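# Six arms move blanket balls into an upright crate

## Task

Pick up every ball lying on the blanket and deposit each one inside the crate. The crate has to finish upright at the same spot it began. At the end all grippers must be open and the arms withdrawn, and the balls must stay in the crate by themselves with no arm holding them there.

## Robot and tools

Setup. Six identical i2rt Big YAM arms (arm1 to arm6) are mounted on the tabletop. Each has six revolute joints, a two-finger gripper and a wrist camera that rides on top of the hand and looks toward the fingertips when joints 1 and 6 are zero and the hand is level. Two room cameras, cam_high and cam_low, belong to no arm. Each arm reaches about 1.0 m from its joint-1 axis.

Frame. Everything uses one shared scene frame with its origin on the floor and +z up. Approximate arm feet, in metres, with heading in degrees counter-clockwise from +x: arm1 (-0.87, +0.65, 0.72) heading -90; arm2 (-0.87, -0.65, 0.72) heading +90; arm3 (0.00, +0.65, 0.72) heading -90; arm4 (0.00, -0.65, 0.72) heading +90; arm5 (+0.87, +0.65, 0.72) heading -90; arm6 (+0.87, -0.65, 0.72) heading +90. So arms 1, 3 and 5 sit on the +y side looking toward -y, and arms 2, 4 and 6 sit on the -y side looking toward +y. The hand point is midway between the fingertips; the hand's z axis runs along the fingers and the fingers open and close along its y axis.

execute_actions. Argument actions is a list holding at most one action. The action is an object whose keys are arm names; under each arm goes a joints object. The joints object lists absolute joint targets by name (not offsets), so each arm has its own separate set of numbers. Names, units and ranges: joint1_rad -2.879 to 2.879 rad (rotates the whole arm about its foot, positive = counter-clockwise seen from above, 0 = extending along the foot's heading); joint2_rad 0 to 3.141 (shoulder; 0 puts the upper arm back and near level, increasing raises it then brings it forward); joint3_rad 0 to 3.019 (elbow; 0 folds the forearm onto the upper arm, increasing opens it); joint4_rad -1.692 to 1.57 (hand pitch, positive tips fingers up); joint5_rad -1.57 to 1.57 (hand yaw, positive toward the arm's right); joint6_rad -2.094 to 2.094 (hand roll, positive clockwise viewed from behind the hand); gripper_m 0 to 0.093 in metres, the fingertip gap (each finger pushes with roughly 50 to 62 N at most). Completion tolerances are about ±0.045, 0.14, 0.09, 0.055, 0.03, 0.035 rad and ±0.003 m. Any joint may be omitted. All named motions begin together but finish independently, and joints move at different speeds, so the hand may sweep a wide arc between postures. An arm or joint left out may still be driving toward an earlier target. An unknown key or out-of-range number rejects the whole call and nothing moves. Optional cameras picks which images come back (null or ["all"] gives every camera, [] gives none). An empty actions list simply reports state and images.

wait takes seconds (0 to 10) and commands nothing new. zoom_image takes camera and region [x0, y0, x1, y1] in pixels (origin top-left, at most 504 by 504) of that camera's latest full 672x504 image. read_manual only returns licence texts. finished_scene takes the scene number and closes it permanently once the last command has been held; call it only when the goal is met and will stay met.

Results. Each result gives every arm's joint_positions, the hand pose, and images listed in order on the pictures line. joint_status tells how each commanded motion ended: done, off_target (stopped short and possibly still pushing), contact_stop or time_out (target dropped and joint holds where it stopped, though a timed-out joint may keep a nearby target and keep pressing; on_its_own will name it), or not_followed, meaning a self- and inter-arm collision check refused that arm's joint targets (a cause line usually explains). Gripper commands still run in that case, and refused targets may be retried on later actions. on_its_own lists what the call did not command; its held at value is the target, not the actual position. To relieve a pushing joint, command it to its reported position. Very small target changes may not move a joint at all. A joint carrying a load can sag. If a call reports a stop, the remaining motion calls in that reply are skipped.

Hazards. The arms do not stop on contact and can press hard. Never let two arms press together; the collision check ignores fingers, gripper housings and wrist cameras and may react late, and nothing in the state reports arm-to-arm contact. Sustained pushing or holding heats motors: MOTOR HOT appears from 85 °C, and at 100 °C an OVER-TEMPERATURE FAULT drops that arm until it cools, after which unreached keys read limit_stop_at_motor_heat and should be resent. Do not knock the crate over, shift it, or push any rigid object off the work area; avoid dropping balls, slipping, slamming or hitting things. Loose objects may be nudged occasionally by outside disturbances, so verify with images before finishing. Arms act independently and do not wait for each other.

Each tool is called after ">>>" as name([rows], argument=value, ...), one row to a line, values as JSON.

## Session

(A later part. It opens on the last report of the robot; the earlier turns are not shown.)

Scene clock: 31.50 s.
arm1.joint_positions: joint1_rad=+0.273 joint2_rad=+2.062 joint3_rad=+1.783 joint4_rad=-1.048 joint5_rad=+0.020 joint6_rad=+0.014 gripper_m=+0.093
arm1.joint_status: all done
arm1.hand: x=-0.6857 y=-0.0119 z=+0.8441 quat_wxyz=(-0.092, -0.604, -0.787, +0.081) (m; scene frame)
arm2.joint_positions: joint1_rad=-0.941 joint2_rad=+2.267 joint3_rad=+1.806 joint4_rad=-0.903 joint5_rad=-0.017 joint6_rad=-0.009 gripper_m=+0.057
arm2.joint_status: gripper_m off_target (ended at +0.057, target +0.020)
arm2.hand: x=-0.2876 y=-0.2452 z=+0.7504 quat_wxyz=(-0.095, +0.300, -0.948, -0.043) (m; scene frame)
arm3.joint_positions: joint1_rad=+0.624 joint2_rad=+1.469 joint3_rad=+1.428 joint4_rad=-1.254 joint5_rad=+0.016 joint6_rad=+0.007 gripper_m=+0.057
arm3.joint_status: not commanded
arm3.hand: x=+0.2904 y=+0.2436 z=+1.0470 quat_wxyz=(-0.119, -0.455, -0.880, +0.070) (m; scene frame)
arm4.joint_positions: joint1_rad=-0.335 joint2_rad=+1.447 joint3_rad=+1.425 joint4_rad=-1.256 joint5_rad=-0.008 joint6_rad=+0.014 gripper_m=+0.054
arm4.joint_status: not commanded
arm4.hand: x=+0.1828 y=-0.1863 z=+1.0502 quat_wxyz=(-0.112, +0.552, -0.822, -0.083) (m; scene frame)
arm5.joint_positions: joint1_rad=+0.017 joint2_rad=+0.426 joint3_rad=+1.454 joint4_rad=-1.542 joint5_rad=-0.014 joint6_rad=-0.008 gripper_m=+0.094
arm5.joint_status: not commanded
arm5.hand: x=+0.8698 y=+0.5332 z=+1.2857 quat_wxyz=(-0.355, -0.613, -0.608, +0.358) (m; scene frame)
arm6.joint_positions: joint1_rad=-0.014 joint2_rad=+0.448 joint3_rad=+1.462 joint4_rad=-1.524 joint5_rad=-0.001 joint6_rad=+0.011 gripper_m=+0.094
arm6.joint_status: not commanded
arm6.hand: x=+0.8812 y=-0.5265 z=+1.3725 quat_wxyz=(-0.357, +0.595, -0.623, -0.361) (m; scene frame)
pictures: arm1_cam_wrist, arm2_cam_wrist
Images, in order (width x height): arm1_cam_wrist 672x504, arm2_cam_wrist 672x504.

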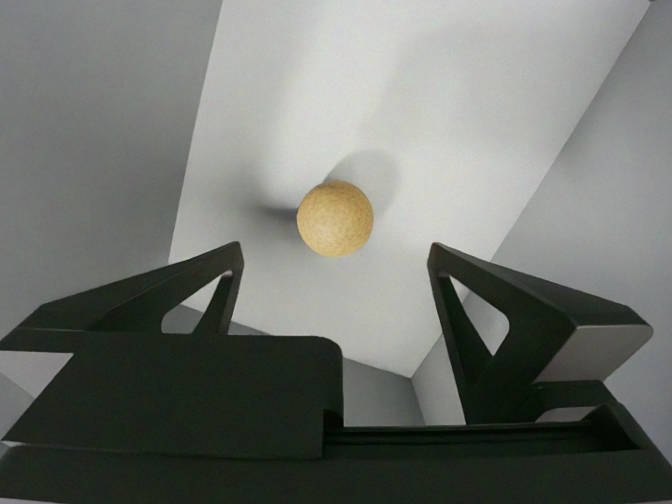

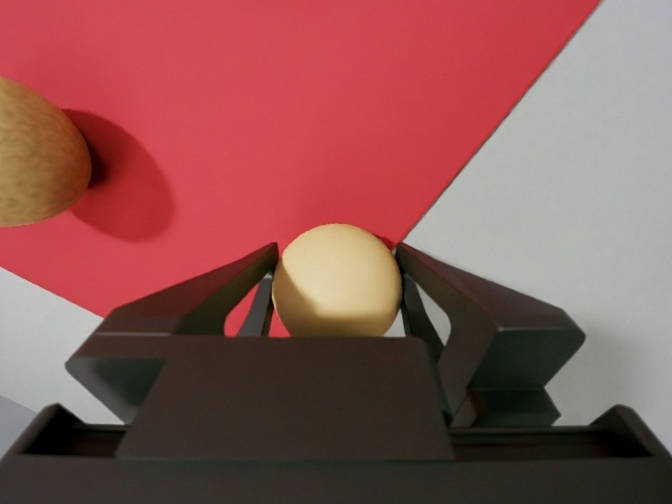

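>>> execute_actions([
  {"arm1":{"joints":{"joint2_rad":1.6,"joint3_rad":1.7,"joint4_rad":-1.405}},"arm2":{"joints":{"joint2_rad":1.6,"joint3_rad":1.6,"joint4_rad":-1.292}},"arm3":{"joints":{"joint1_rad":-0.5}}},
], cameras=["cam_high"])

>>> execute_actions([
  {"arm1":{"joints":{"joint1_rad":-0.3,"joint2_rad":0.8,"joint3_rad":1.3,"joint4_rad":-1.5}},"arm2":{"joints":{"joint1_rad":-0.30}},"arm3":{"joints":{"joint1_rad":-0.793,"joint2_rad":1.89,"joint3_rad":1.934,"joint4_rad":-1.144}}},
], cameras=["cam_high","arm2_cam_wrist","arm3_cam_wrist"])

Scene clock: 35.33 s.
arm1.joint_positions: joint1_rad=+0.273 joint2_rad=+1.611 joint3_rad=+1.684 joint4_rad=-1.398 joint5_rad=+0.020 joint6_rad=+0.014 gripper_m=+0.093
arm1.joint_status: all done
arm1.hand: x=-0.7243 y=+0.1241 z=+1.0512 quat_wxyz=(-0.093, -0.604, -0.787, +0.081) (m; scene frame)
arm2.joint_positions: joint1_rad=-0.941 joint2_rad=+1.603 joint3_rad=+1.588 joint4_rad=-1.283 joint5_rad=-0.017 joint6_rad=-0.009 gripper_m=+0.057
arm2.joint_status: all done
arm2.hand: x=-0.4168 y=-0.3378 z=+1.0477 quat_wxyz=(-0.126, +0.299, -0.944, -0.053) (m; scene frame)
arm3.joint_positions: joint1_rad=-0.501 joint2_rad=+1.469 joint3_rad=+1.428 joint4_rad=-1.254 joint5_rad=+0.018 joint6_rad=+0.007 gripper_m=+0.057
arm3.joint_status: all done
arm3.hand: x=-0.2421 y=+0.2136 z=+1.0477 quat_wxyz=(-0.063, -0.854, -0.501, +0.123) (m; scene frame)
arm4.joint_positions: joint1_rad=-0.335 joint2_rad=+1.447 joint3_rad=+1.425 joint4_rad=-1.256 joint5_rad=-0.008 joint6_rad=+0.014 gripper_m=+0.054
arm4.joint_status: not commanded
arm4.hand: x=+0.1828 y=-0.1863 z=+1.0502 quat_wxyz=(-0.112, +0.552, -0.822, -0.083) (m; scene frame)
arm5.joint_positions: joint1_rad=+0.017 joint2_rad=+0.426 joint3_rad=+1.454 joint4_rad=-1.542 joint5_rad=-0.014 joint6_rad=-0.008 gripper_m=+0.094
arm5.joint_status: not commanded
arm5.hand: x=+0.8698 y=+0.5332 z=+1.2857 quat_wxyz=(-0.355, -0.613, -0.608, +0.358) (m; scene frame)
arm6.joint_positions: joint1_rad=-0.014 joint2_rad=+0.448 joint3_rad=+1.462 joint4_rad=-1.524 joint5_rad=-0.001 joint6_rad=+0.011 gripper_m=+0.094
arm6.joint_status: not commanded
arm6.hand: x=+0.8812 y=-0.5265 z=+1.3725 quat_wxyz=(-0.357, +0.595, -0.623, -0.361) (m; scene frame)
pictures: cam_high
Images, in order (width x height): cam_high 672x504.

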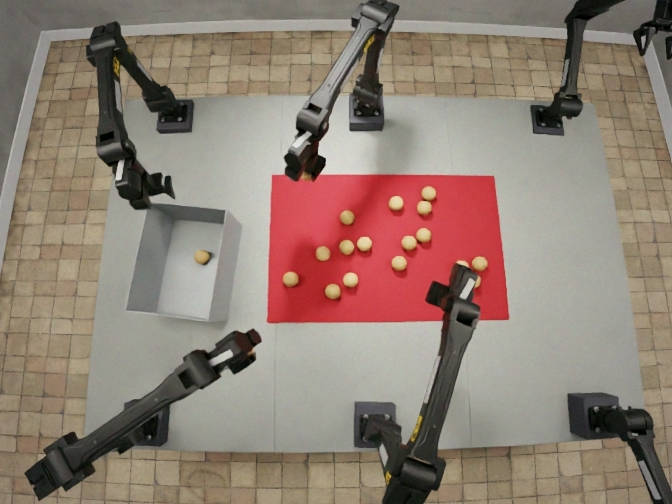

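Scene clock: 36.97 s.
arm1.joint_positions: joint1_rad=-0.293 joint2_rad=+0.803 joint3_rad=+1.299 joint4_rad=-1.494 joint5_rad=+0.020 joint6_rad=+0.014 gripper_m=+0.093
arm1.joint_status: all done
arm1.hand: x=-0.9522 y=+0.3858 z=+1.1811 quat_wxyz=(-0.163, -0.774, -0.566, +0.231) (m; scene frame)
arm2.joint_positions: joint1_rad=-0.291 joint2_rad=+1.603 joint3_rad=+1.588 joint4_rad=-1.283 joint5_rad=-0.015 joint6_rad=-0.009 gripper_m=+0.057
arm2.joint_status: all done
arm2.hand: x=-0.6986 y=-0.1288 z=+1.0511 quat_wxyz=(-0.107, +0.585, -0.799, -0.090) (m; scene frame)
arm3.joint_positions: joint1_rad=-0.798 joint2_rad=+1.895 joint3_rad=+1.883 joint4_rad=-1.158 joint5_rad=+0.018 joint6_rad=+0.007 gripper_m=+0.057
arm3.joint_status: all done
arm3.hand: x=-0.4917 y=+0.1744 z=+1.0227 quat_wxyz=(-0.068, -0.909, -0.365, +0.188) (m; scene frame)
arm4.joint_positions: joint1_rad=-0.335 joint2_rad=+1.447 joint3_rad=+1.425 joint4_rad=-1.256 joint5_rad=-0.008 joint6_rad=+0.014 gripper_m=+0.054
arm4.joint_status: not commanded
arm4.hand: x=+0.1828 y=-0.1863 z=+1.0502 quat_wxyz=(-0.112, +0.552, -0.822, -0.083) (m; scene frame)
arm5.joint_positions: joint1_rad=+0.017 joint2_rad=+0.426 joint3_rad=+1.454 joint4_rad=-1.542 joint5_rad=-0.014 joint6_rad=-0.008 gripper_m=+0.094
arm5.joint_status: not commanded
arm5.hand: x=+0.8698 y=+0.5332 z=+1.2857 quat_wxyz=(-0.355, -0.613, -0.608, +0.358) (m; scene frame)
arm6.joint_positions: joint1_rad=-0.014 joint2_rad=+0.448 joint3_rad=+1.462 joint4_rad=-1.524 joint5_rad=-0.001 joint6_rad=+0.011 gripper_m=+0.094
arm6.joint_status: not commanded
arm6.hand: x=+0.8812 y=-0.5265 z=+1.3725 quat_wxyz=(-0.357, +0.595, -0.623, -0.361) (m; scene frame)
pictures: arm2_cam_wrist, arm3_cam_wrist, cam_high
Images, in order (width x height): arm2_cam_wrist 672x504, arm3_cam_wrist 672x504, cam_high 672x504.

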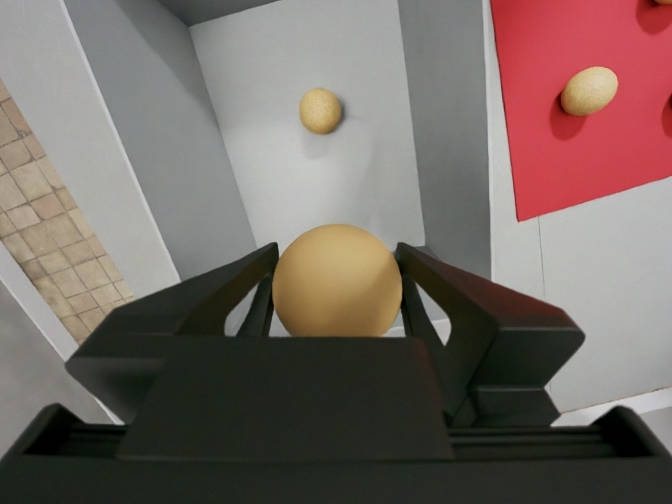

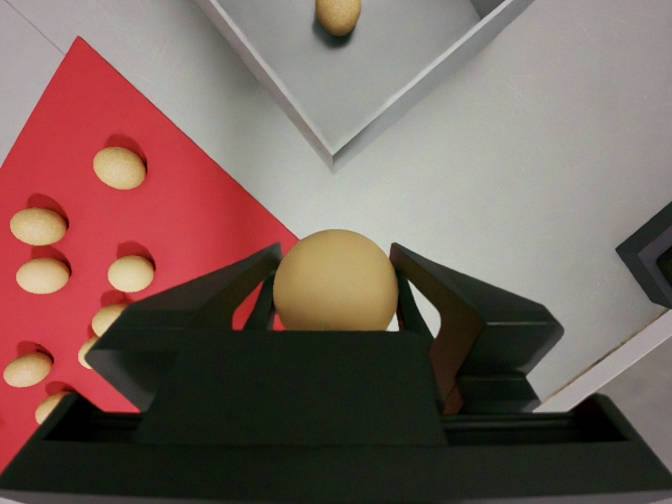

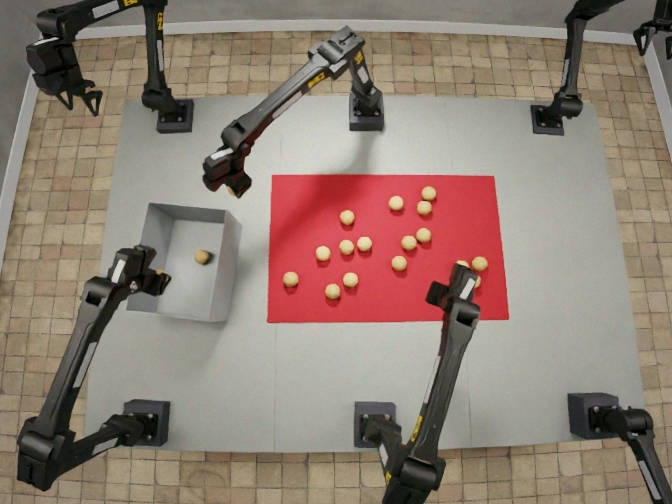

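>>> execute_actions([
  {"arm2":{"joints":{"joint2_rad":1.746,"joint3_rad":1.27,"joint4_rad":-1.012}}},
], cameras=["cam_high","arm2_cam_wrist"])

>>> execute_actions([
  {"arm2":{"joints":{"gripper_m":0.093}}},
], cameras=["arm2_cam_wrist"])

>>> execute_actions([
  {"arm2":{"joints":{"joint2_rad":1.5,"joint3_rad":1.5,"joint4_rad":-1.292}}},
], cameras=["cam_high"])

Scene clock: 39.20 s.
arm1.joint_positions: joint1_rad=-0.293 joint2_rad=+0.803 joint3_rad=+1.299 joint4_rad=-1.494 joint5_rad=+0.020 joint6_rad=+0.014 gripper_m=+0.093
arm1.joint_status: not commanded
arm1.hand: x=-0.9522 y=+0.3858 z=+1.1811 quat_wxyz=(-0.163, -0.774, -0.566, +0.231) (m; scene frame)
arm2.joint_positions: joint1_rad=-0.291 joint2_rad=+1.746 joint3_rad=+1.244 joint4_rad=-1.024 joint5_rad=-0.015 joint6_rad=-0.009 gripper_m=+0.057
arm2.joint_status: all done
arm2.hand: x=-0.7153 y=-0.1743 z=+0.8486 quat_wxyz=(-0.014, +0.590, -0.807, -0.024) (m; scene frame)
arm3.joint_positions: joint1_rad=-0.798 joint2_rad=+1.895 joint3_rad=+1.883 joint4_rad=-1.158 joint5_rad=+0.018 joint6_rad=+0.007 gripper_m=+0.057
arm3.joint_status: not commanded
arm3.hand: x=-0.4917 y=+0.1744 z=+1.0227 quat_wxyz=(-0.068, -0.909, -0.365, +0.188) (m; scene frame)
arm4.joint_positions: joint1_rad=-0.335 joint2_rad=+1.447 joint3_rad=+1.425 joint4_rad=-1.256 joint5_rad=-0.008 joint6_rad=+0.014 gripper_m=+0.054
arm4.joint_status: not commanded
arm4.hand: x=+0.1828 y=-0.1863 z=+1.0502 quat_wxyz=(-0.112, +0.552, -0.822, -0.083) (m; scene frame)
arm5.joint_positions: joint1_rad=+0.017 joint2_rad=+0.426 joint3_rad=+1.454 joint4_rad=-1.542 joint5_rad=-0.014 joint6_rad=-0.008 gripper_m=+0.094
arm5.joint_status: not commanded
arm5.hand: x=+0.8698 y=+0.5332 z=+1.2857 quat_wxyz=(-0.355, -0.613, -0.608, +0.358) (m; scene frame)
arm6.joint_positions: joint1_rad=-0.014 joint2_rad=+0.448 joint3_rad=+1.462 joint4_rad=-1.524 joint5_rad=-0.001 joint6_rad=+0.011 gripper_m=+0.094
arm6.joint_status: not commanded
arm6.hand: x=+0.8812 y=-0.5265 z=+1.3725 quat_wxyz=(-0.357, +0.595, -0.623, -0.361) (m; scene frame)
pictures: arm2_cam_wrist, cam_high
Images, in order (width x height): arm2_cam_wrist 672x504, cam_high 672x504.

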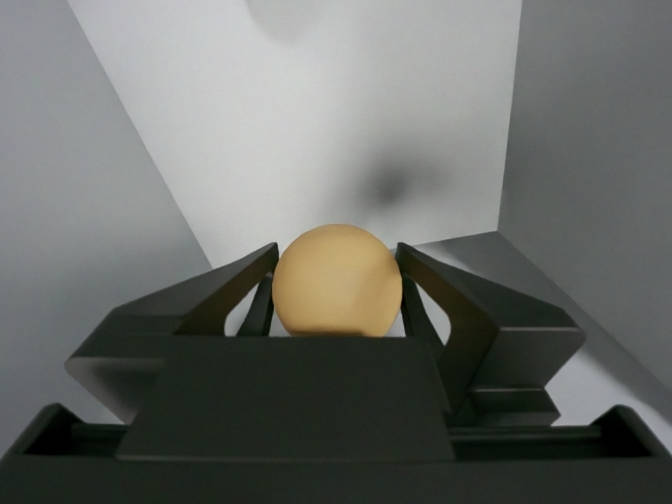

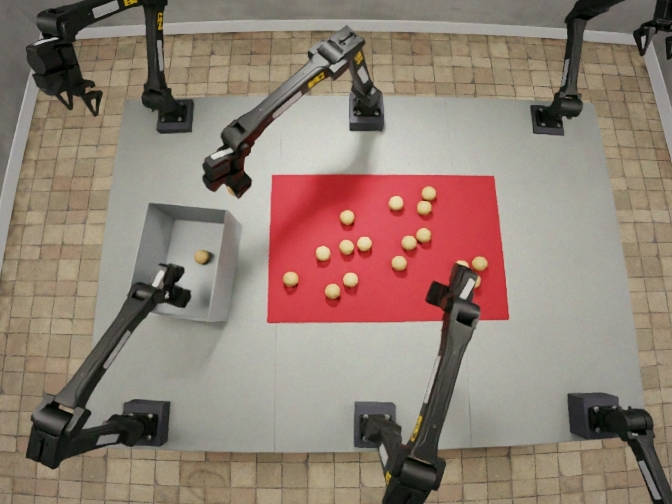

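Scene clock: 39.87 s.
arm1.joint_positions: joint1_rad=-0.293 joint2_rad=+0.803 joint3_rad=+1.299 joint4_rad=-1.494 joint5_rad=+0.020 joint6_rad=+0.014 gripper_m=+0.093
arm1.joint_status: not commanded
arm1.hand: x=-0.9522 y=+0.3858 z=+1.1811 quat_wxyz=(-0.163, -0.774, -0.566, +0.231) (m; scene frame)
arm2.joint_positions: joint1_rad=-0.291 joint2_rad=+1.746 joint3_rad=+1.244 joint4_rad=-1.024 joint5_rad=-0.015 joint6_rad=-0.009 gripper_m=+0.093
arm2.joint_status: all done
arm2.hand: x=-0.7153 y=-0.1743 z=+0.8486 quat_wxyz=(-0.014, +0.590, -0.807, -0.024) (m; scene frame)
arm3.joint_positions: joint1_rad=-0.798 joint2_rad=+1.895 joint3_rad=+1.883 joint4_rad=-1.158 joint5_rad=+0.018 joint6_rad=+0.007 gripper_m=+0.057
arm3.joint_status: not commanded
arm3.hand: x=-0.4917 y=+0.1744 z=+1.0227 quat_wxyz=(-0.068, -0.909, -0.365, +0.188) (m; scene frame)
arm4.joint_positions: joint1_rad=-0.335 joint2_rad=+1.447 joint3_rad=+1.425 joint4_rad=-1.256 joint5_rad=-0.008 joint6_rad=+0.014 gripper_m=+0.054
arm4.joint_status: not commanded
arm4.hand: x=+0.1828 y=-0.1863 z=+1.0502 quat_wxyz=(-0.112, +0.552, -0.822, -0.083) (m; scene frame)
arm5.joint_positions: joint1_rad=+0.017 joint2_rad=+0.426 joint3_rad=+1.454 joint4_rad=-1.542 joint5_rad=-0.014 joint6_rad=-0.008 gripper_m=+0.094
arm5.joint_status: not commanded
arm5.hand: x=+0.8698 y=+0.5332 z=+1.2857 quat_wxyz=(-0.355, -0.613, -0.608, +0.358) (m; scene frame)
arm6.joint_positions: joint1_rad=-0.014 joint2_rad=+0.448 joint3_rad=+1.462 joint4_rad=-1.524 joint5_rad=-0.001 joint6_rad=+0.011 gripper_m=+0.094
arm6.joint_status: not commanded
arm6.hand: x=+0.8812 y=-0.5265 z=+1.3725 quat_wxyz=(-0.357, +0.595, -0.623, -0.361) (m; scene frame)
pictures: arm2_cam_wrist
Images, in order (width x height): arm2_cam_wrist 672x504.

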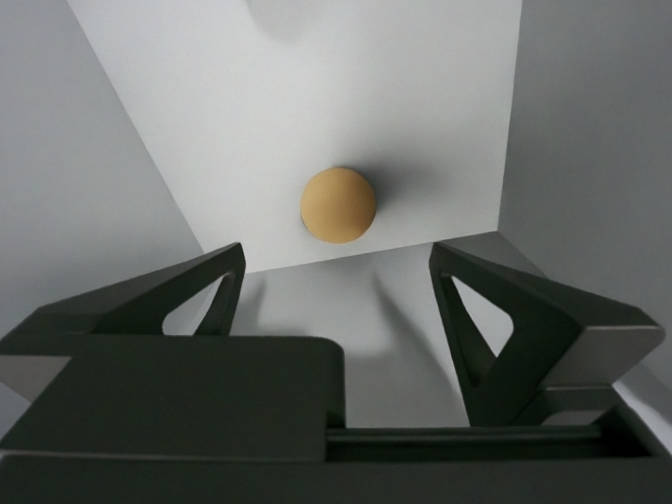

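Scene clock: 41.30 s.
arm1.joint_positions: joint1_rad=-0.293 joint2_rad=+0.803 joint3_rad=+1.299 joint4_rad=-1.494 joint5_rad=+0.020 joint6_rad=+0.014 gripper_m=+0.093
arm1.joint_status: not commanded
arm1.hand: x=-0.9522 y=+0.3858 z=+1.1811 quat_wxyz=(-0.163, -0.774, -0.566, +0.231) (m; scene frame)
arm2.joint_positions: joint1_rad=-0.291 joint2_rad=+1.503 joint3_rad=+1.495 joint4_rad=-1.282 joint5_rad=-0.015 joint6_rad=-0.009 gripper_m=+0.093
arm2.joint_status: all done
arm2.hand: x=-0.7099 y=-0.1634 z=+1.0601 quat_wxyz=(-0.109, +0.584, -0.799, -0.093) (m; scene frame)
arm3.joint_positions: joint1_rad=-0.798 joint2_rad=+1.895 joint3_rad=+1.883 joint4_rad=-1.158 joint5_rad=+0.018 joint6_rad=+0.007 gripper_m=+0.057
arm3.joint_status: not commanded
arm3.hand: x=-0.4917 y=+0.1744 z=+1.0227 quat_wxyz=(-0.068, -0.909, -0.365, +0.188) (m; scene frame)
arm4.joint_positions: joint1_rad=-0.335 joint2_rad=+1.447 joint3_rad=+1.425 joint4_rad=-1.256 joint5_rad=-0.008 joint6_rad=+0.014 gripper_m=+0.054
arm4.joint_status: not commanded
arm4.hand: x=+0.1828 y=-0.1863 z=+1.0502 quat_wxyz=(-0.112, +0.552, -0.822, -0.083) (m; scene frame)
arm5.joint_positions: joint1_rad=+0.017 joint2_rad=+0.426 joint3_rad=+1.454 joint4_rad=-1.542 joint5_rad=-0.014 joint6_rad=-0.008 gripper_m=+0.094
arm5.joint_status: not commanded
arm5.hand: x=+0.8698 y=+0.5332 z=+1.2857 quat_wxyz=(-0.355, -0.613, -0.608, +0.358) (m; scene frame)
arm6.joint_positions: joint1_rad=-0.014 joint2_rad=+0.448 joint3_rad=+1.462 joint4_rad=-1.524 joint5_rad=-0.001 joint6_rad=+0.011 gripper_m=+0.094
arm6.joint_status: not commanded
arm6.hand: x=+0.8812 y=-0.5265 z=+1.3725 quat_wxyz=(-0.357, +0.595, -0.623, -0.361) (m; scene frame)
pictures: cam_high
Images, in order (width x height): cam_high 672x504.

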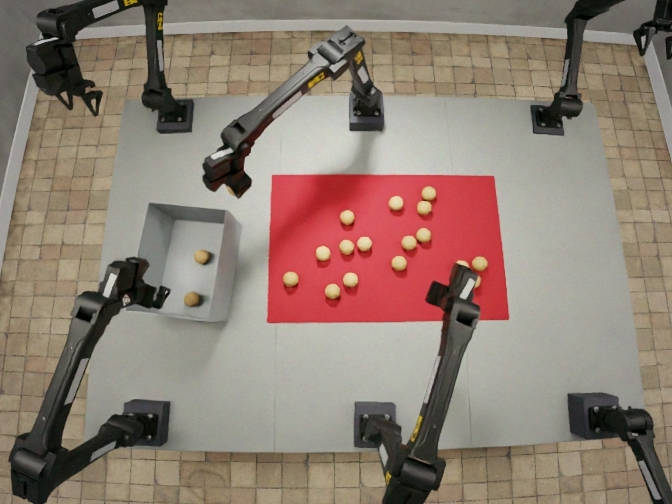

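>>> execute_actions([
  {"arm2":{"joints":{"joint1_rad":-0.764,"joint2_rad":1.75,"joint3_rad":1.8,"joint4_rad":-1.3}},"arm3":{"joints":{"joint2_rad":2.229,"joint3_rad":2.33,"joint4_rad":-0.859}}},
], cameras=["cam_high","arm3_cam_wrist"])

>>> execute_actions([
  {"arm2":{"joints":{"joint2_rad":2.284,"joint3_rad":2.16,"joint4_rad":-1.05}},"arm3":{"joints":{"joint2_rad":2.409,"joint3_rad":2.44,"joint4_rad":-0.939}}},
], cameras=["cam_high","arm3_cam_wrist","arm2_cam_wrist"])

Scene clock: 44.03 s.
arm1.joint_positions: joint1_rad=-0.293 joint2_rad=+0.803 joint3_rad=+1.299 joint4_rad=-1.494 joint5_rad=+0.020 joint6_rad=+0.014 gripper_m=+0.093
arm1.joint_status: not commanded
arm1.hand: x=-0.9522 y=+0.3858 z=+1.1811 quat_wxyz=(-0.163, -0.774, -0.566, +0.231) (m; scene frame)
arm2.joint_positions: joint1_rad=-0.766 joint2_rad=+1.753 joint3_rad=+1.751 joint4_rad=-1.296 joint5_rad=-0.014 joint6_rad=-0.009 gripper_m=+0.093
arm2.joint_status: all done
arm2.hand: x=-0.4389 y=-0.2258 z=+1.0371 quat_wxyz=(-0.122, +0.380, -0.915, -0.062) (m; scene frame)
arm3.joint_positions: joint1_rad=-0.798 joint2_rad=+2.235 joint3_rad=+2.275 joint4_rad=-0.887 joint5_rad=+0.018 joint6_rad=+0.007 gripper_m=+0.057
arm3.joint_status: all done
arm3.hand: x=-0.6125 y=+0.0563 z=+1.0039 quat_wxyz=(-0.127, -0.868, -0.347, +0.331) (m; scene frame)
arm4.joint_positions: joint1_rad=-0.335 joint2_rad=+1.447 joint3_rad=+1.425 joint4_rad=-1.256 joint5_rad=-0.008 joint6_rad=+0.014 gripper_m=+0.054
arm4.joint_status: not commanded
arm4.hand: x=+0.1828 y=-0.1863 z=+1.0502 quat_wxyz=(-0.112, +0.552, -0.822, -0.083) (m; scene frame)
arm5.joint_positions: joint1_rad=+0.017 joint2_rad=+0.426 joint3_rad=+1.454 joint4_rad=-1.542 joint5_rad=-0.014 joint6_rad=-0.008 gripper_m=+0.094
arm5.joint_status: not commanded
arm5.hand: x=+0.8698 y=+0.5332 z=+1.2857 quat_wxyz=(-0.355, -0.613, -0.608, +0.358) (m; scene frame)
arm6.joint_positions: joint1_rad=-0.014 joint2_rad=+0.448 joint3_rad=+1.462 joint4_rad=-1.524 joint5_rad=-0.001 joint6_rad=+0.011 gripper_m=+0.094
arm6.joint_status: not commanded
arm6.hand: x=+0.8812 y=-0.5265 z=+1.3725 quat_wxyz=(-0.357, +0.595, -0.623, -0.361) (m; scene frame)
pictures: arm3_cam_wrist, cam_high
Images, in order (width x height): arm3_cam_wrist 672x504, cam_high 672x504.

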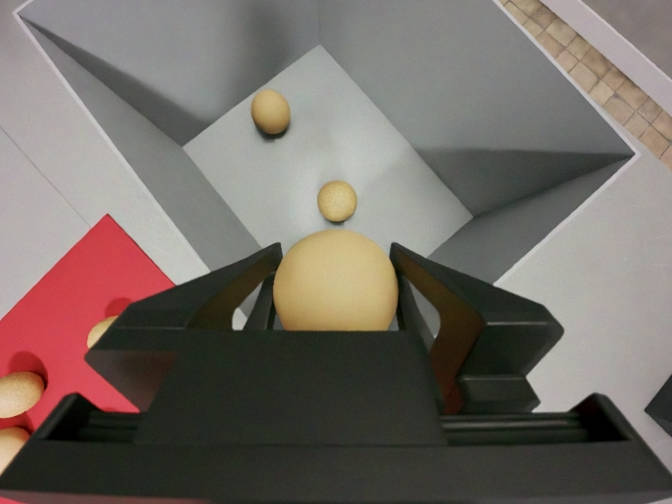

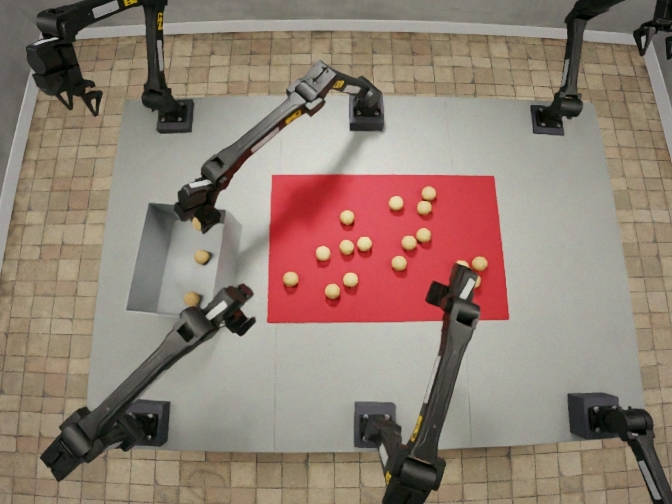

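Scene clock: 45.77 s.
arm1.joint_positions: joint1_rad=-0.293 joint2_rad=+0.803 joint3_rad=+1.299 joint4_rad=-1.494 joint5_rad=+0.020 joint6_rad=+0.014 gripper_m=+0.093
arm1.joint_status: not commanded
arm1.hand: x=-0.9522 y=+0.3858 z=+1.1811 quat_wxyz=(-0.163, -0.774, -0.566, +0.231) (m; scene frame)
arm2.joint_positions: joint1_rad=-0.766 joint2_rad=+2.274 joint3_rad=+2.121 joint4_rad=-1.056 joint5_rad=-0.014 joint6_rad=-0.009 gripper_m=+0.093
arm2.joint_status: all done
arm2.hand: x=-0.3133 y=-0.0997 z=+0.8715 quat_wxyz=(-0.163, +0.378, -0.908, -0.079) (m; scene frame)
arm3.joint_positions: joint1_rad=-0.798 joint2_rad=+2.417 joint3_rad=+2.404 joint4_rad=-0.923 joint5_rad=+0.018 joint6_rad=+0.007 gripper_m=+0.057
arm3.joint_status: all done
arm3.hand: x=-0.6301 y=+0.0386 z=+0.9144 quat_wxyz=(-0.111, -0.882, -0.353, +0.293) (m; scene frame)
arm4.joint_positions: joint1_rad=-0.335 joint2_rad=+1.447 joint3_rad=+1.425 joint4_rad=-1.256 joint5_rad=-0.008 joint6_rad=+0.014 gripper_m=+0.054
arm4.joint_status: not commanded
arm4.hand: x=+0.1828 y=-0.1863 z=+1.0502 quat_wxyz=(-0.112, +0.552, -0.822, -0.083) (m; scene frame)
arm5.joint_positions: joint1_rad=+0.017 joint2_rad=+0.426 joint3_rad=+1.454 joint4_rad=-1.542 joint5_rad=-0.014 joint6_rad=-0.008 gripper_m=+0.094
arm5.joint_status: not commanded
arm5.hand: x=+0.8698 y=+0.5332 z=+1.2857 quat_wxyz=(-0.355, -0.613, -0.608, +0.358) (m; scene frame)
arm6.joint_positions: joint1_rad=-0.014 joint2_rad=+0.448 joint3_rad=+1.462 joint4_rad=-1.524 joint5_rad=-0.001 joint6_rad=+0.011 gripper_m=+0.094
arm6.joint_status: not commanded
arm6.hand: x=+0.8812 y=-0.5265 z=+1.3725 quat_wxyz=(-0.357, +0.595, -0.623, -0.361) (m; scene frame)
pictures: arm2_cam_wrist, arm3_cam_wrist, cam_high
Images, in order (width x height): arm2_cam_wrist 672x504, arm3_cam_wrist 672x504, cam_high 672x504.

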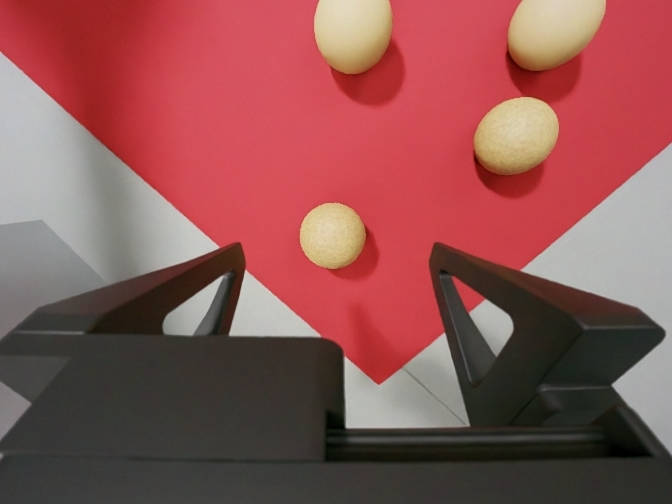

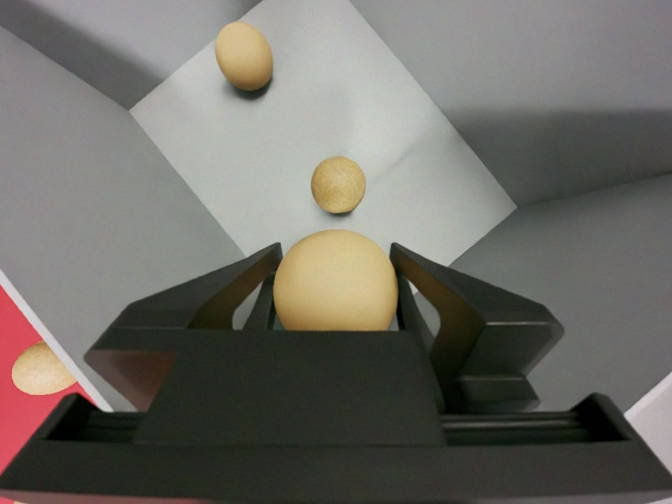

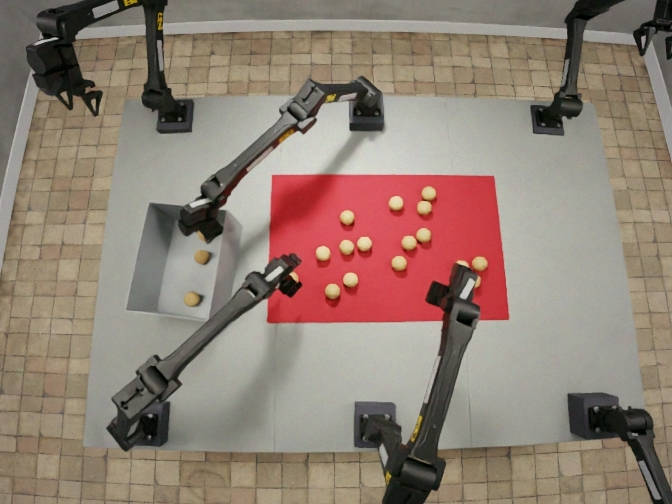

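>>> execute_actions([
  {"arm2":{"joints":{"joint2_rad":2.404,"joint3_rad":2.05,"joint4_rad":-0.828}},"arm3":{"joints":{"gripper_m":0.093}}},
], cameras=["arm3_cam_wrist","arm2_cam_wrist"])

>>> execute_actions([
  {"arm2":{"joints":{"gripper_m":0.02}},"arm3":{"joints":{"joint2_rad":2.2,"joint3_rad":2.33,"joint4_rad":-0.859}}},
], cameras=["cam_high","arm2_cam_wrist"])

Scene clock: 47.53 s.
arm1.joint_positions: joint1_rad=-0.293 joint2_rad=+0.803 joint3_rad=+1.299 joint4_rad=-1.494 joint5_rad=+0.020 joint6_rad=+0.014 gripper_m=+0.093
arm1.joint_status: not commanded
arm1.hand: x=-0.9522 y=+0.3858 z=+1.1811 quat_wxyz=(-0.163, -0.774, -0.566, +0.231) (m; scene frame)
arm2.joint_positions: joint1_rad=-0.766 joint2_rad=+2.406 joint3_rad=+2.034 joint4_rad=-0.841 joint5_rad=-0.014 joint6_rad=-0.009 gripper_m=+0.093
arm2.joint_status: all done
arm2.hand: x=-0.3087 y=-0.0936 z=+0.7503 quat_wxyz=(-0.162, +0.378, -0.908, -0.078) (m; scene frame)
arm3.joint_positions: joint1_rad=-0.799 joint2_rad=+2.416 joint3_rad=+2.404 joint4_rad=-0.923 joint5_rad=+0.020 joint6_rad=+0.007 gripper_m=+0.093
arm3.joint_status: all done
arm3.hand: x=-0.6312 y=+0.0397 z=+0.9151 quat_wxyz=(-0.110, -0.882, -0.352, +0.294) (m; scene frame)
arm4.joint_positions: joint1_rad=-0.335 joint2_rad=+1.447 joint3_rad=+1.425 joint4_rad=-1.256 joint5_rad=-0.008 joint6_rad=+0.014 gripper_m=+0.054
arm4.joint_status: not commanded
arm4.hand: x=+0.1828 y=-0.1863 z=+1.0502 quat_wxyz=(-0.112, +0.552, -0.822, -0.083) (m; scene frame)
arm5.joint_positions: joint1_rad=+0.017 joint2_rad=+0.426 joint3_rad=+1.454 joint4_rad=-1.542 joint5_rad=-0.014 joint6_rad=-0.008 gripper_m=+0.094
arm5.joint_status: not commanded
arm5.hand: x=+0.8698 y=+0.5332 z=+1.2857 quat_wxyz=(-0.355, -0.613, -0.608, +0.358) (m; scene frame)
arm6.joint_positions: joint1_rad=-0.014 joint2_rad=+0.448 joint3_rad=+1.462 joint4_rad=-1.524 joint5_rad=-0.001 joint6_rad=+0.011 gripper_m=+0.094
arm6.joint_status: not commanded
arm6.hand: x=+0.8812 y=-0.5265 z=+1.3725 quat_wxyz=(-0.357, +0.595, -0.623, -0.361) (m; scene frame)
pictures: arm2_cam_wrist, arm3_cam_wrist
Images, in order (width x height): arm2_cam_wrist 672x504, arm3_cam_wrist 672x504.

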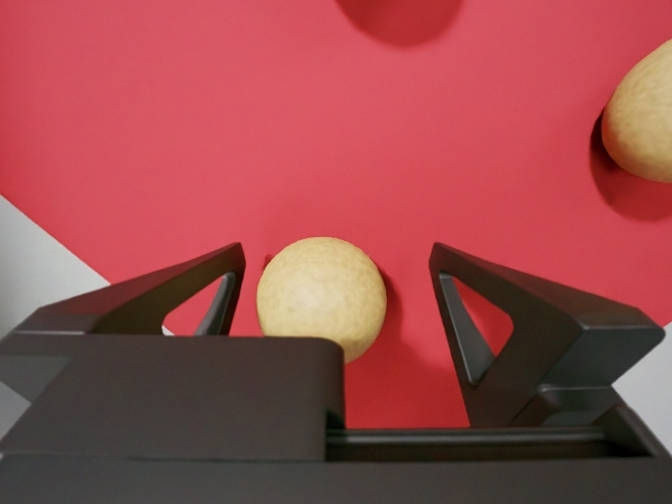

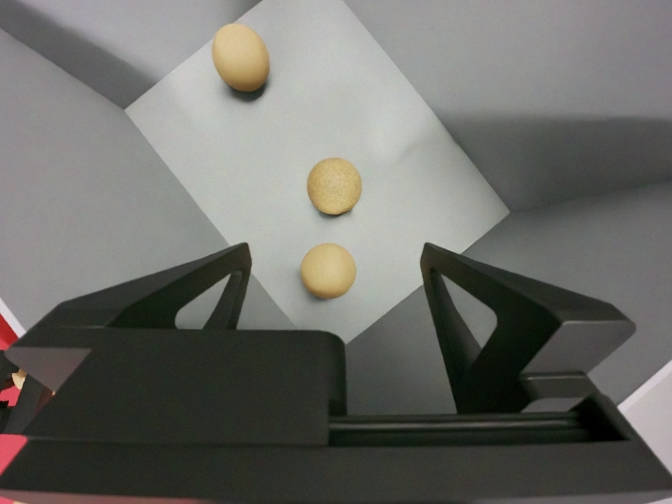

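Scene clock: 49.00 s.
arm1.joint_positions: joint1_rad=-0.293 joint2_rad=+0.803 joint3_rad=+1.299 joint4_rad=-1.494 joint5_rad=+0.020 joint6_rad=+0.014 gripper_m=+0.093
arm1.joint_status: not commanded
arm1.hand: x=-0.9522 y=+0.3858 z=+1.1811 quat_wxyz=(-0.163, -0.774, -0.566, +0.231) (m; scene frame)
arm2.joint_positions: joint1_rad=-0.766 joint2_rad=+2.406 joint3_rad=+2.034 joint4_rad=-0.841 joint5_rad=-0.014 joint6_rad=-0.009 gripper_m=+0.056
arm2.joint_status: gripper_m off_target (ended at +0.056, target +0.020)
arm2.hand: x=-0.3087 y=-0.0936 z=+0.7503 quat_wxyz=(-0.162, +0.377, -0.908, -0.078) (m; scene frame)
arm3.joint_positions: joint1_rad=-0.799 joint2_rad=+2.186 joint3_rad=+2.326 joint4_rad=-0.877 joint5_rad=+0.018 joint6_rad=+0.007 gripper_m=+0.093
arm3.joint_status: all done
arm3.hand: x=-0.6150 y=+0.0549 z=+1.0741 quat_wxyz=(-0.146, -0.849, -0.338, +0.378) (m; scene frame)
arm4.joint_positions: joint1_rad=-0.335 joint2_rad=+1.447 joint3_rad=+1.425 joint4_rad=-1.256 joint5_rad=-0.008 joint6_rad=+0.014 gripper_m=+0.054
arm4.joint_status: not commanded
arm4.hand: x=+0.1828 y=-0.1863 z=+1.0502 quat_wxyz=(-0.112, +0.552, -0.822, -0.083) (m; scene frame)
arm5.joint_positions: joint1_rad=+0.017 joint2_rad=+0.426 joint3_rad=+1.454 joint4_rad=-1.542 joint5_rad=-0.014 joint6_rad=-0.008 gripper_m=+0.094
arm5.joint_status: not commanded
arm5.hand: x=+0.8698 y=+0.5332 z=+1.2857 quat_wxyz=(-0.355, -0.613, -0.608, +0.358) (m; scene frame)
arm6.joint_positions: joint1_rad=-0.014 joint2_rad=+0.448 joint3_rad=+1.462 joint4_rad=-1.524 joint5_rad=-0.001 joint6_rad=+0.011 gripper_m=+0.094
arm6.joint_status: not commanded
arm6.hand: x=+0.8812 y=-0.5265 z=+1.3725 quat_wxyz=(-0.357, +0.595, -0.623, -0.361) (m; scene frame)
pictures: arm2_cam_wrist, cam_high
Images, in order (width x height): arm2_cam_wrist 672x504, cam_high 672x504.

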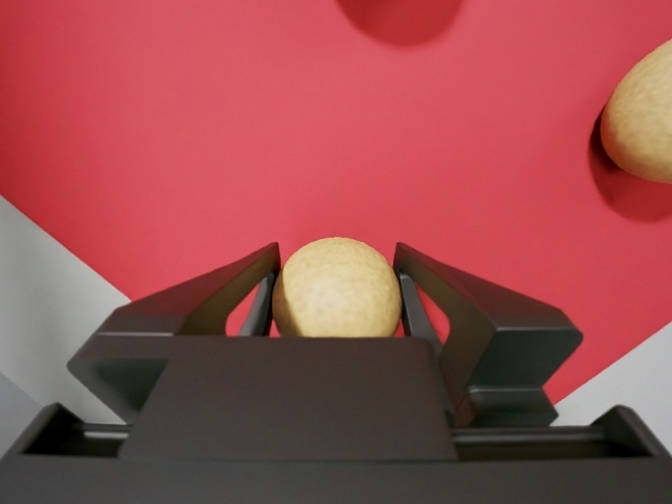

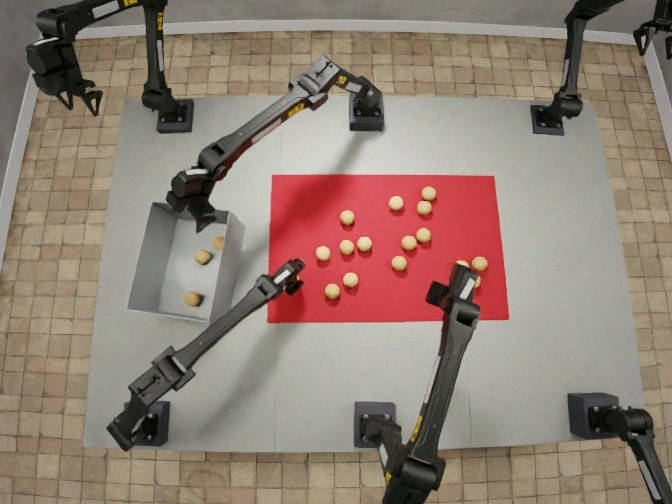

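>>> execute_actions([
  {"arm2":{"joints":{"joint2_rad":1.6,"joint3_rad":1.6,"joint4_rad":-1.292}},"arm3":{"joints":{"joint1_rad":0.579,"joint2_rad":1.679,"joint3_rad":1.24,"joint4_rad":-1.118}}},
], cameras=["cam_high","arm3_cam_wrist"])

Scene clock: 52.40 s.
arm1.joint_positions: joint1_rad=-0.293 joint2_rad=+0.803 joint3_rad=+1.299 joint4_rad=-1.494 joint5_rad=+0.020 joint6_rad=+0.014 gripper_m=+0.093
arm1.joint_status: not commanded
arm1.hand: x=-0.9522 y=+0.3858 z=+1.1811 quat_wxyz=(-0.163, -0.774, -0.566, +0.231) (m; scene frame)
arm2.joint_positions: joint1_rad=-0.766 joint2_rad=+1.600 joint3_rad=+1.595 joint4_rad=-1.282 joint5_rad=-0.014 joint6_rad=-0.009 gripper_m=+0.056
arm2.joint_status: all done
arm2.hand: x=-0.4771 y=-0.2638 z=+1.0535 quat_wxyz=(-0.127, +0.380, -0.914, -0.064) (m; scene frame)
arm3.joint_positions: joint1_rad=+0.584 joint2_rad=+1.685 joint3_rad=+1.236 joint4_rad=-1.106 joint5_rad=+0.014 joint6_rad=+0.007 gripper_m=+0.093
arm3.joint_status: all done
arm3.hand: x=+0.2631 y=+0.2482 z=+0.8720 quat_wxyz=(-0.003, -0.476, -0.879, +0.011) (m; scene frame)
arm4.joint_positions: joint1_rad=-0.335 joint2_rad=+1.447 joint3_rad=+1.425 joint4_rad=-1.256 joint5_rad=-0.008 joint6_rad=+0.014 gripper_m=+0.054
arm4.joint_status: not commanded
arm4.hand: x=+0.1828 y=-0.1863 z=+1.0502 quat_wxyz=(-0.112, +0.552, -0.822, -0.083) (m; scene frame)
arm5.joint_positions: joint1_rad=+0.017 joint2_rad=+0.426 joint3_rad=+1.454 joint4_rad=-1.542 joint5_rad=-0.014 joint6_rad=-0.008 gripper_m=+0.094
arm5.joint_status: not commanded
arm5.hand: x=+0.8698 y=+0.5332 z=+1.2857 quat_wxyz=(-0.355, -0.613, -0.608, +0.358) (m; scene frame)
arm6.joint_positions: joint1_rad=-0.014 joint2_rad=+0.448 joint3_rad=+1.462 joint4_rad=-1.524 joint5_rad=-0.001 joint6_rad=+0.011 gripper_m=+0.094
arm6.joint_status: not commanded
arm6.hand: x=+0.8812 y=-0.5265 z=+1.3725 quat_wxyz=(-0.357, +0.595, -0.623, -0.361) (m; scene frame)
pictures: arm3_cam_wrist, cam_high
Images, in order (width x height): arm3_cam_wrist 672x504, cam_high 672x504.

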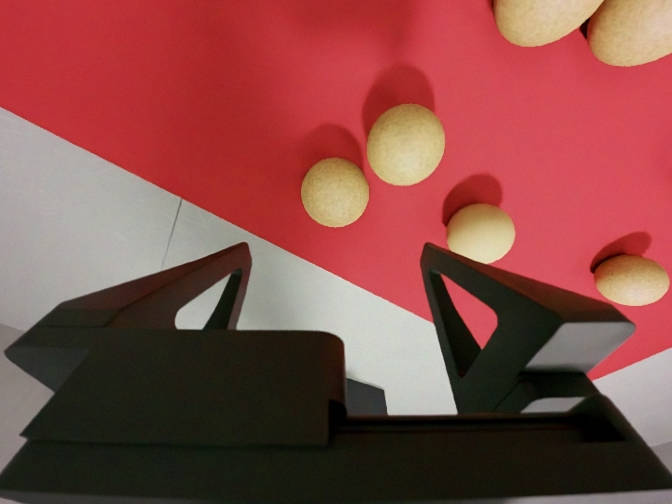

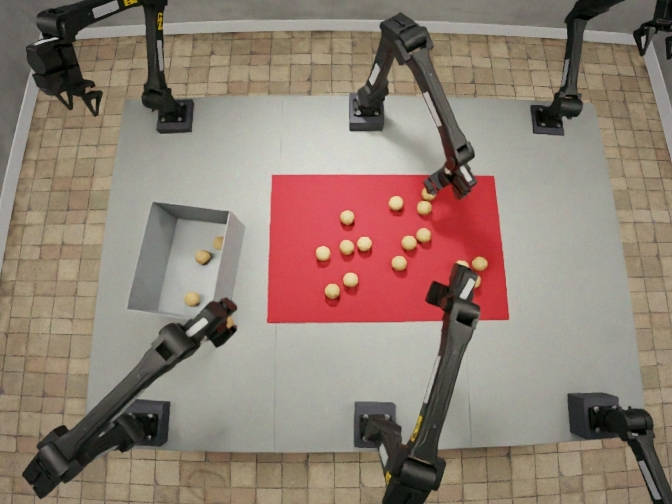

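>>> execute_actions([
  {"arm1":{"joints":{"joint1_rad":1.005,"joint2_rad":2.453,"joint3_rad":2.37,"joint4_rad":-0.581}},"arm2":{"joints":{"joint1_rad":-0.30}},"arm3":{"joints":{"joint6_rad":1.0}}},
], cameras=["cam_high","arm1_cam_wrist","arm2_cam_wrist"])

Scene clock: 55.70 s.
arm1.joint_positions: joint1_rad=+0.998 joint2_rad=+2.447 joint3_rad=+2.323 joint4_rad=-0.588 joint5_rad=+0.018 joint6_rad=+0.005 gripper_m=+0.093
arm1.joint_status: all done
arm1.hand: x=-0.0953 y=+0.1510 z=+0.8681 quat_wxyz=(-0.398, -0.261, -0.871, +0.123) (m; scene frame)
arm2.joint_positions: joint1_rad=-0.293 joint2_rad=+1.600 joint3_rad=+1.595 joint4_rad=-1.282 joint5_rad=-0.015 joint6_rad=-0.009 gripper_m=+0.056
arm2.joint_status: all done
arm2.hand: x=-0.6970 y=-0.1282 z=+1.0558 quat_wxyz=(-0.111, +0.583, -0.799, -0.093) (m; scene frame)
arm3.joint_positions: joint1_rad=+0.584 joint2_rad=+1.685 joint3_rad=+1.236 joint4_rad=-1.106 joint5_rad=+0.014 joint6_rad=+0.989 gripper_m=+0.093
arm3.joint_status: all done
arm3.hand: x=+0.2631 y=+0.2482 z=+0.8720 quat_wxyz=(-0.008, -0.834, -0.551, +0.008) (m; scene frame)
arm4.joint_positions: joint1_rad=-0.335 joint2_rad=+1.447 joint3_rad=+1.425 joint4_rad=-1.256 joint5_rad=-0.008 joint6_rad=+0.014 gripper_m=+0.054
arm4.joint_status: not commanded
arm4.hand: x=+0.1828 y=-0.1863 z=+1.0502 quat_wxyz=(-0.112, +0.552, -0.822, -0.083) (m; scene frame)
arm5.joint_positions: joint1_rad=+0.017 joint2_rad=+0.426 joint3_rad=+1.454 joint4_rad=-1.542 joint5_rad=-0.014 joint6_rad=-0.008 gripper_m=+0.094
arm5.joint_status: not commanded
arm5.hand: x=+0.8698 y=+0.5332 z=+1.2857 quat_wxyz=(-0.355, -0.613, -0.608, +0.358) (m; scene frame)
arm6.joint_positions: joint1_rad=-0.014 joint2_rad=+0.448 joint3_rad=+1.462 joint4_rad=-1.524 joint5_rad=-0.001 joint6_rad=+0.011 gripper_m=+0.094
arm6.joint_status: not commanded
arm6.hand: x=+0.8812 y=-0.5265 z=+1.3725 quat_wxyz=(-0.357, +0.595, -0.623, -0.361) (m; scene frame)
pictures: arm1_cam_wrist, arm2_cam_wrist, cam_high
Images, in order (width x height): arm1_cam_wrist 672x504, arm2_cam_wrist 672x504, cam_high 672x504.

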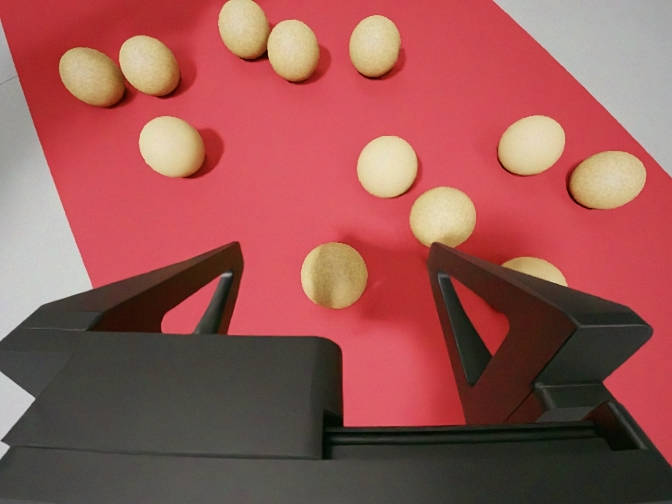

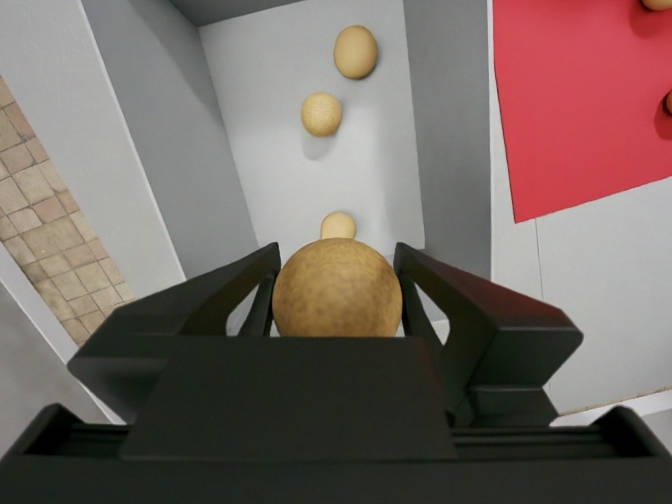

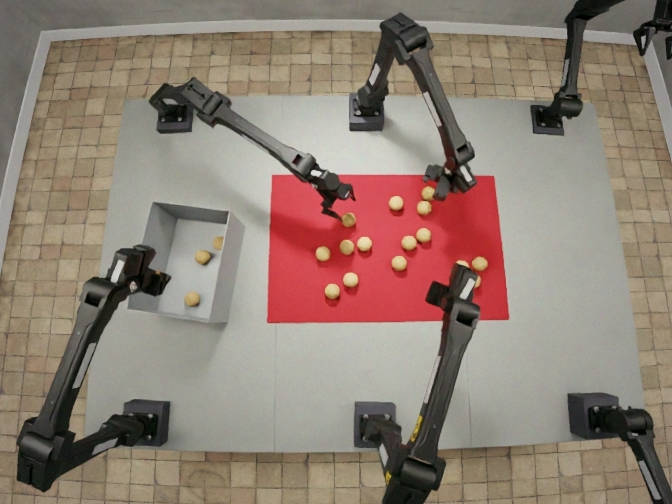

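>>> execute_actions([
  {"arm1":{"joints":{"joint2_rad":2.597,"joint3_rad":2.34,"joint4_rad":-0.407}},"arm2":{"joints":{"joint1_rad":-0.23,"joint2_rad":1.858,"joint3_rad":1.44,"joint4_rad":-1.062}},"arm3":{"joints":{"joint2_rad":1.862,"joint3_rad":1.12,"joint4_rad":-0.819}}},
], cameras=["cam_high","arm1_cam_wrist","arm2_cam_wrist","arm3_cam_wrist"])

Scene clock: 58.30 s.
arm1.joint_positions: joint1_rad=+0.998 joint2_rad=+2.610 joint3_rad=+2.323 joint4_rad=-0.423 joint5_rad=+0.017 joint6_rad=+0.008 gripper_m=+0.093
arm1.joint_status: all done
arm1.hand: x=-0.0834 y=+0.1435 z=+0.7512 quat_wxyz=(-0.399, -0.262, -0.870, +0.123) (m; scene frame)
arm2.joint_positions: joint1_rad=-0.226 joint2_rad=+1.852 joint3_rad=+1.411 joint4_rad=-1.074 joint5_rad=-0.015 joint6_rad=-0.009 gripper_m=+0.056
arm2.joint_status: all done
arm2.hand: x=-0.7335 y=-0.1161 z=+0.8539 quat_wxyz=(-0.018, +0.615, -0.788, -0.028) (m; scene frame)
arm3.joint_positions: joint1_rad=+0.584 joint2_rad=+1.862 joint3_rad=+1.115 joint4_rad=-0.837 joint5_rad=+0.014 joint6_rad=+0.989 gripper_m=+0.093
arm3.joint_status: all done
arm3.hand: x=+0.2588 y=+0.2544 z=+0.7532 quat_wxyz=(+0.007, -0.834, -0.551, +0.008) (m; scene frame)
arm4.joint_positions: joint1_rad=-0.335 joint2_rad=+1.447 joint3_rad=+1.425 joint4_rad=-1.256 joint5_rad=-0.008 joint6_rad=+0.014 gripper_m=+0.054
arm4.joint_status: not commanded
arm4.hand: x=+0.1828 y=-0.1863 z=+1.0502 quat_wxyz=(-0.112, +0.552, -0.822, -0.083) (m; scene frame)
arm5.joint_positions: joint1_rad=+0.017 joint2_rad=+0.426 joint3_rad=+1.454 joint4_rad=-1.542 joint5_rad=-0.014 joint6_rad=-0.008 gripper_m=+0.094
arm5.joint_status: not commanded
arm5.hand: x=+0.8698 y=+0.5332 z=+1.2857 quat_wxyz=(-0.355, -0.613, -0.608, +0.358) (m; scene frame)
arm6.joint_positions: joint1_rad=-0.014 joint2_rad=+0.448 joint3_rad=+1.462 joint4_rad=-1.524 joint5_rad=-0.001 joint6_rad=+0.011 gripper_m=+0.094
arm6.joint_status: not commanded
arm6.hand: x=+0.8812 y=-0.5265 z=+1.3725 quat_wxyz=(-0.357, +0.595, -0.623, -0.361) (m; scene frame)
pictures: arm1_cam_wrist, arm2_cam_wrist, arm3_cam_wrist, cam_high
Images, in order (width x height): arm1_cam_wrist 672x504, arm2_cam_wrist 672x504, arm3_cam_wrist 672x504, cam_high 672x504.

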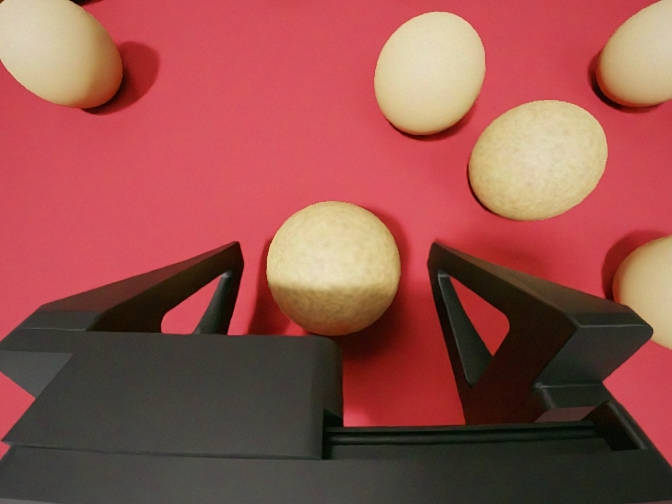

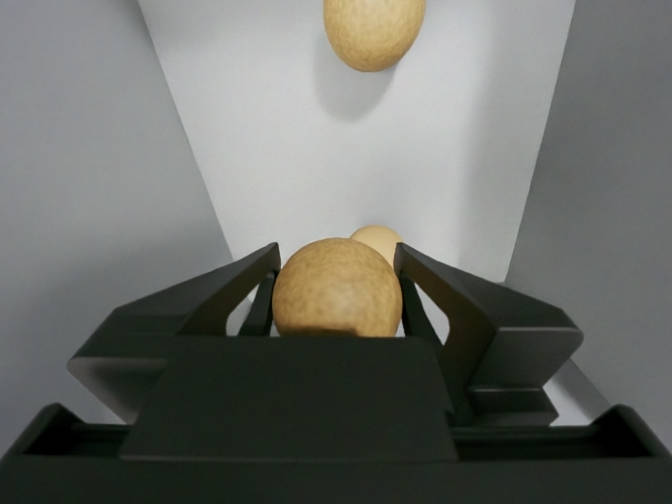

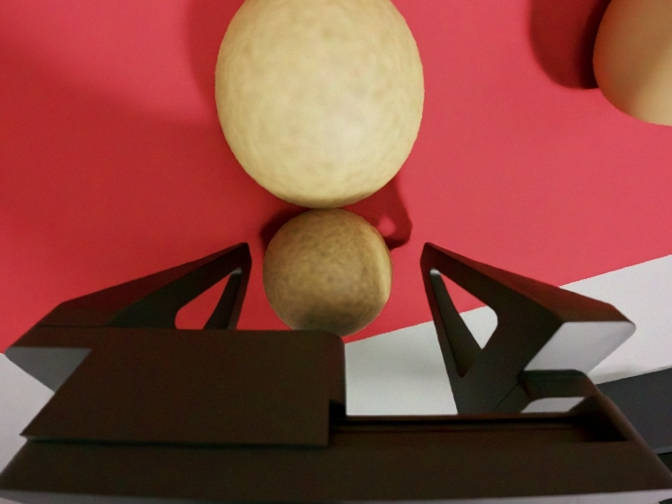

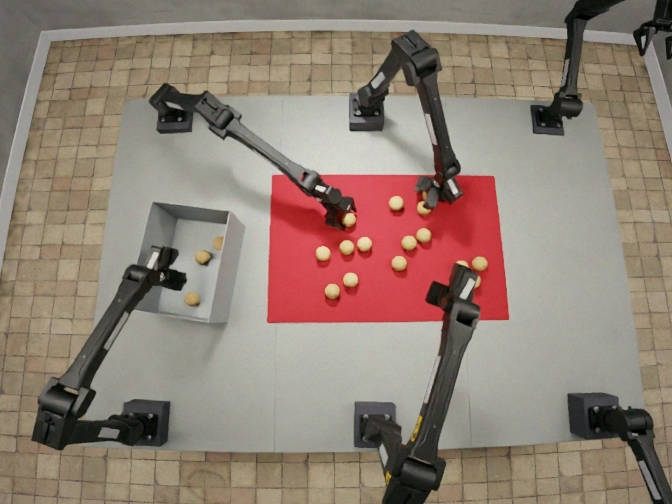

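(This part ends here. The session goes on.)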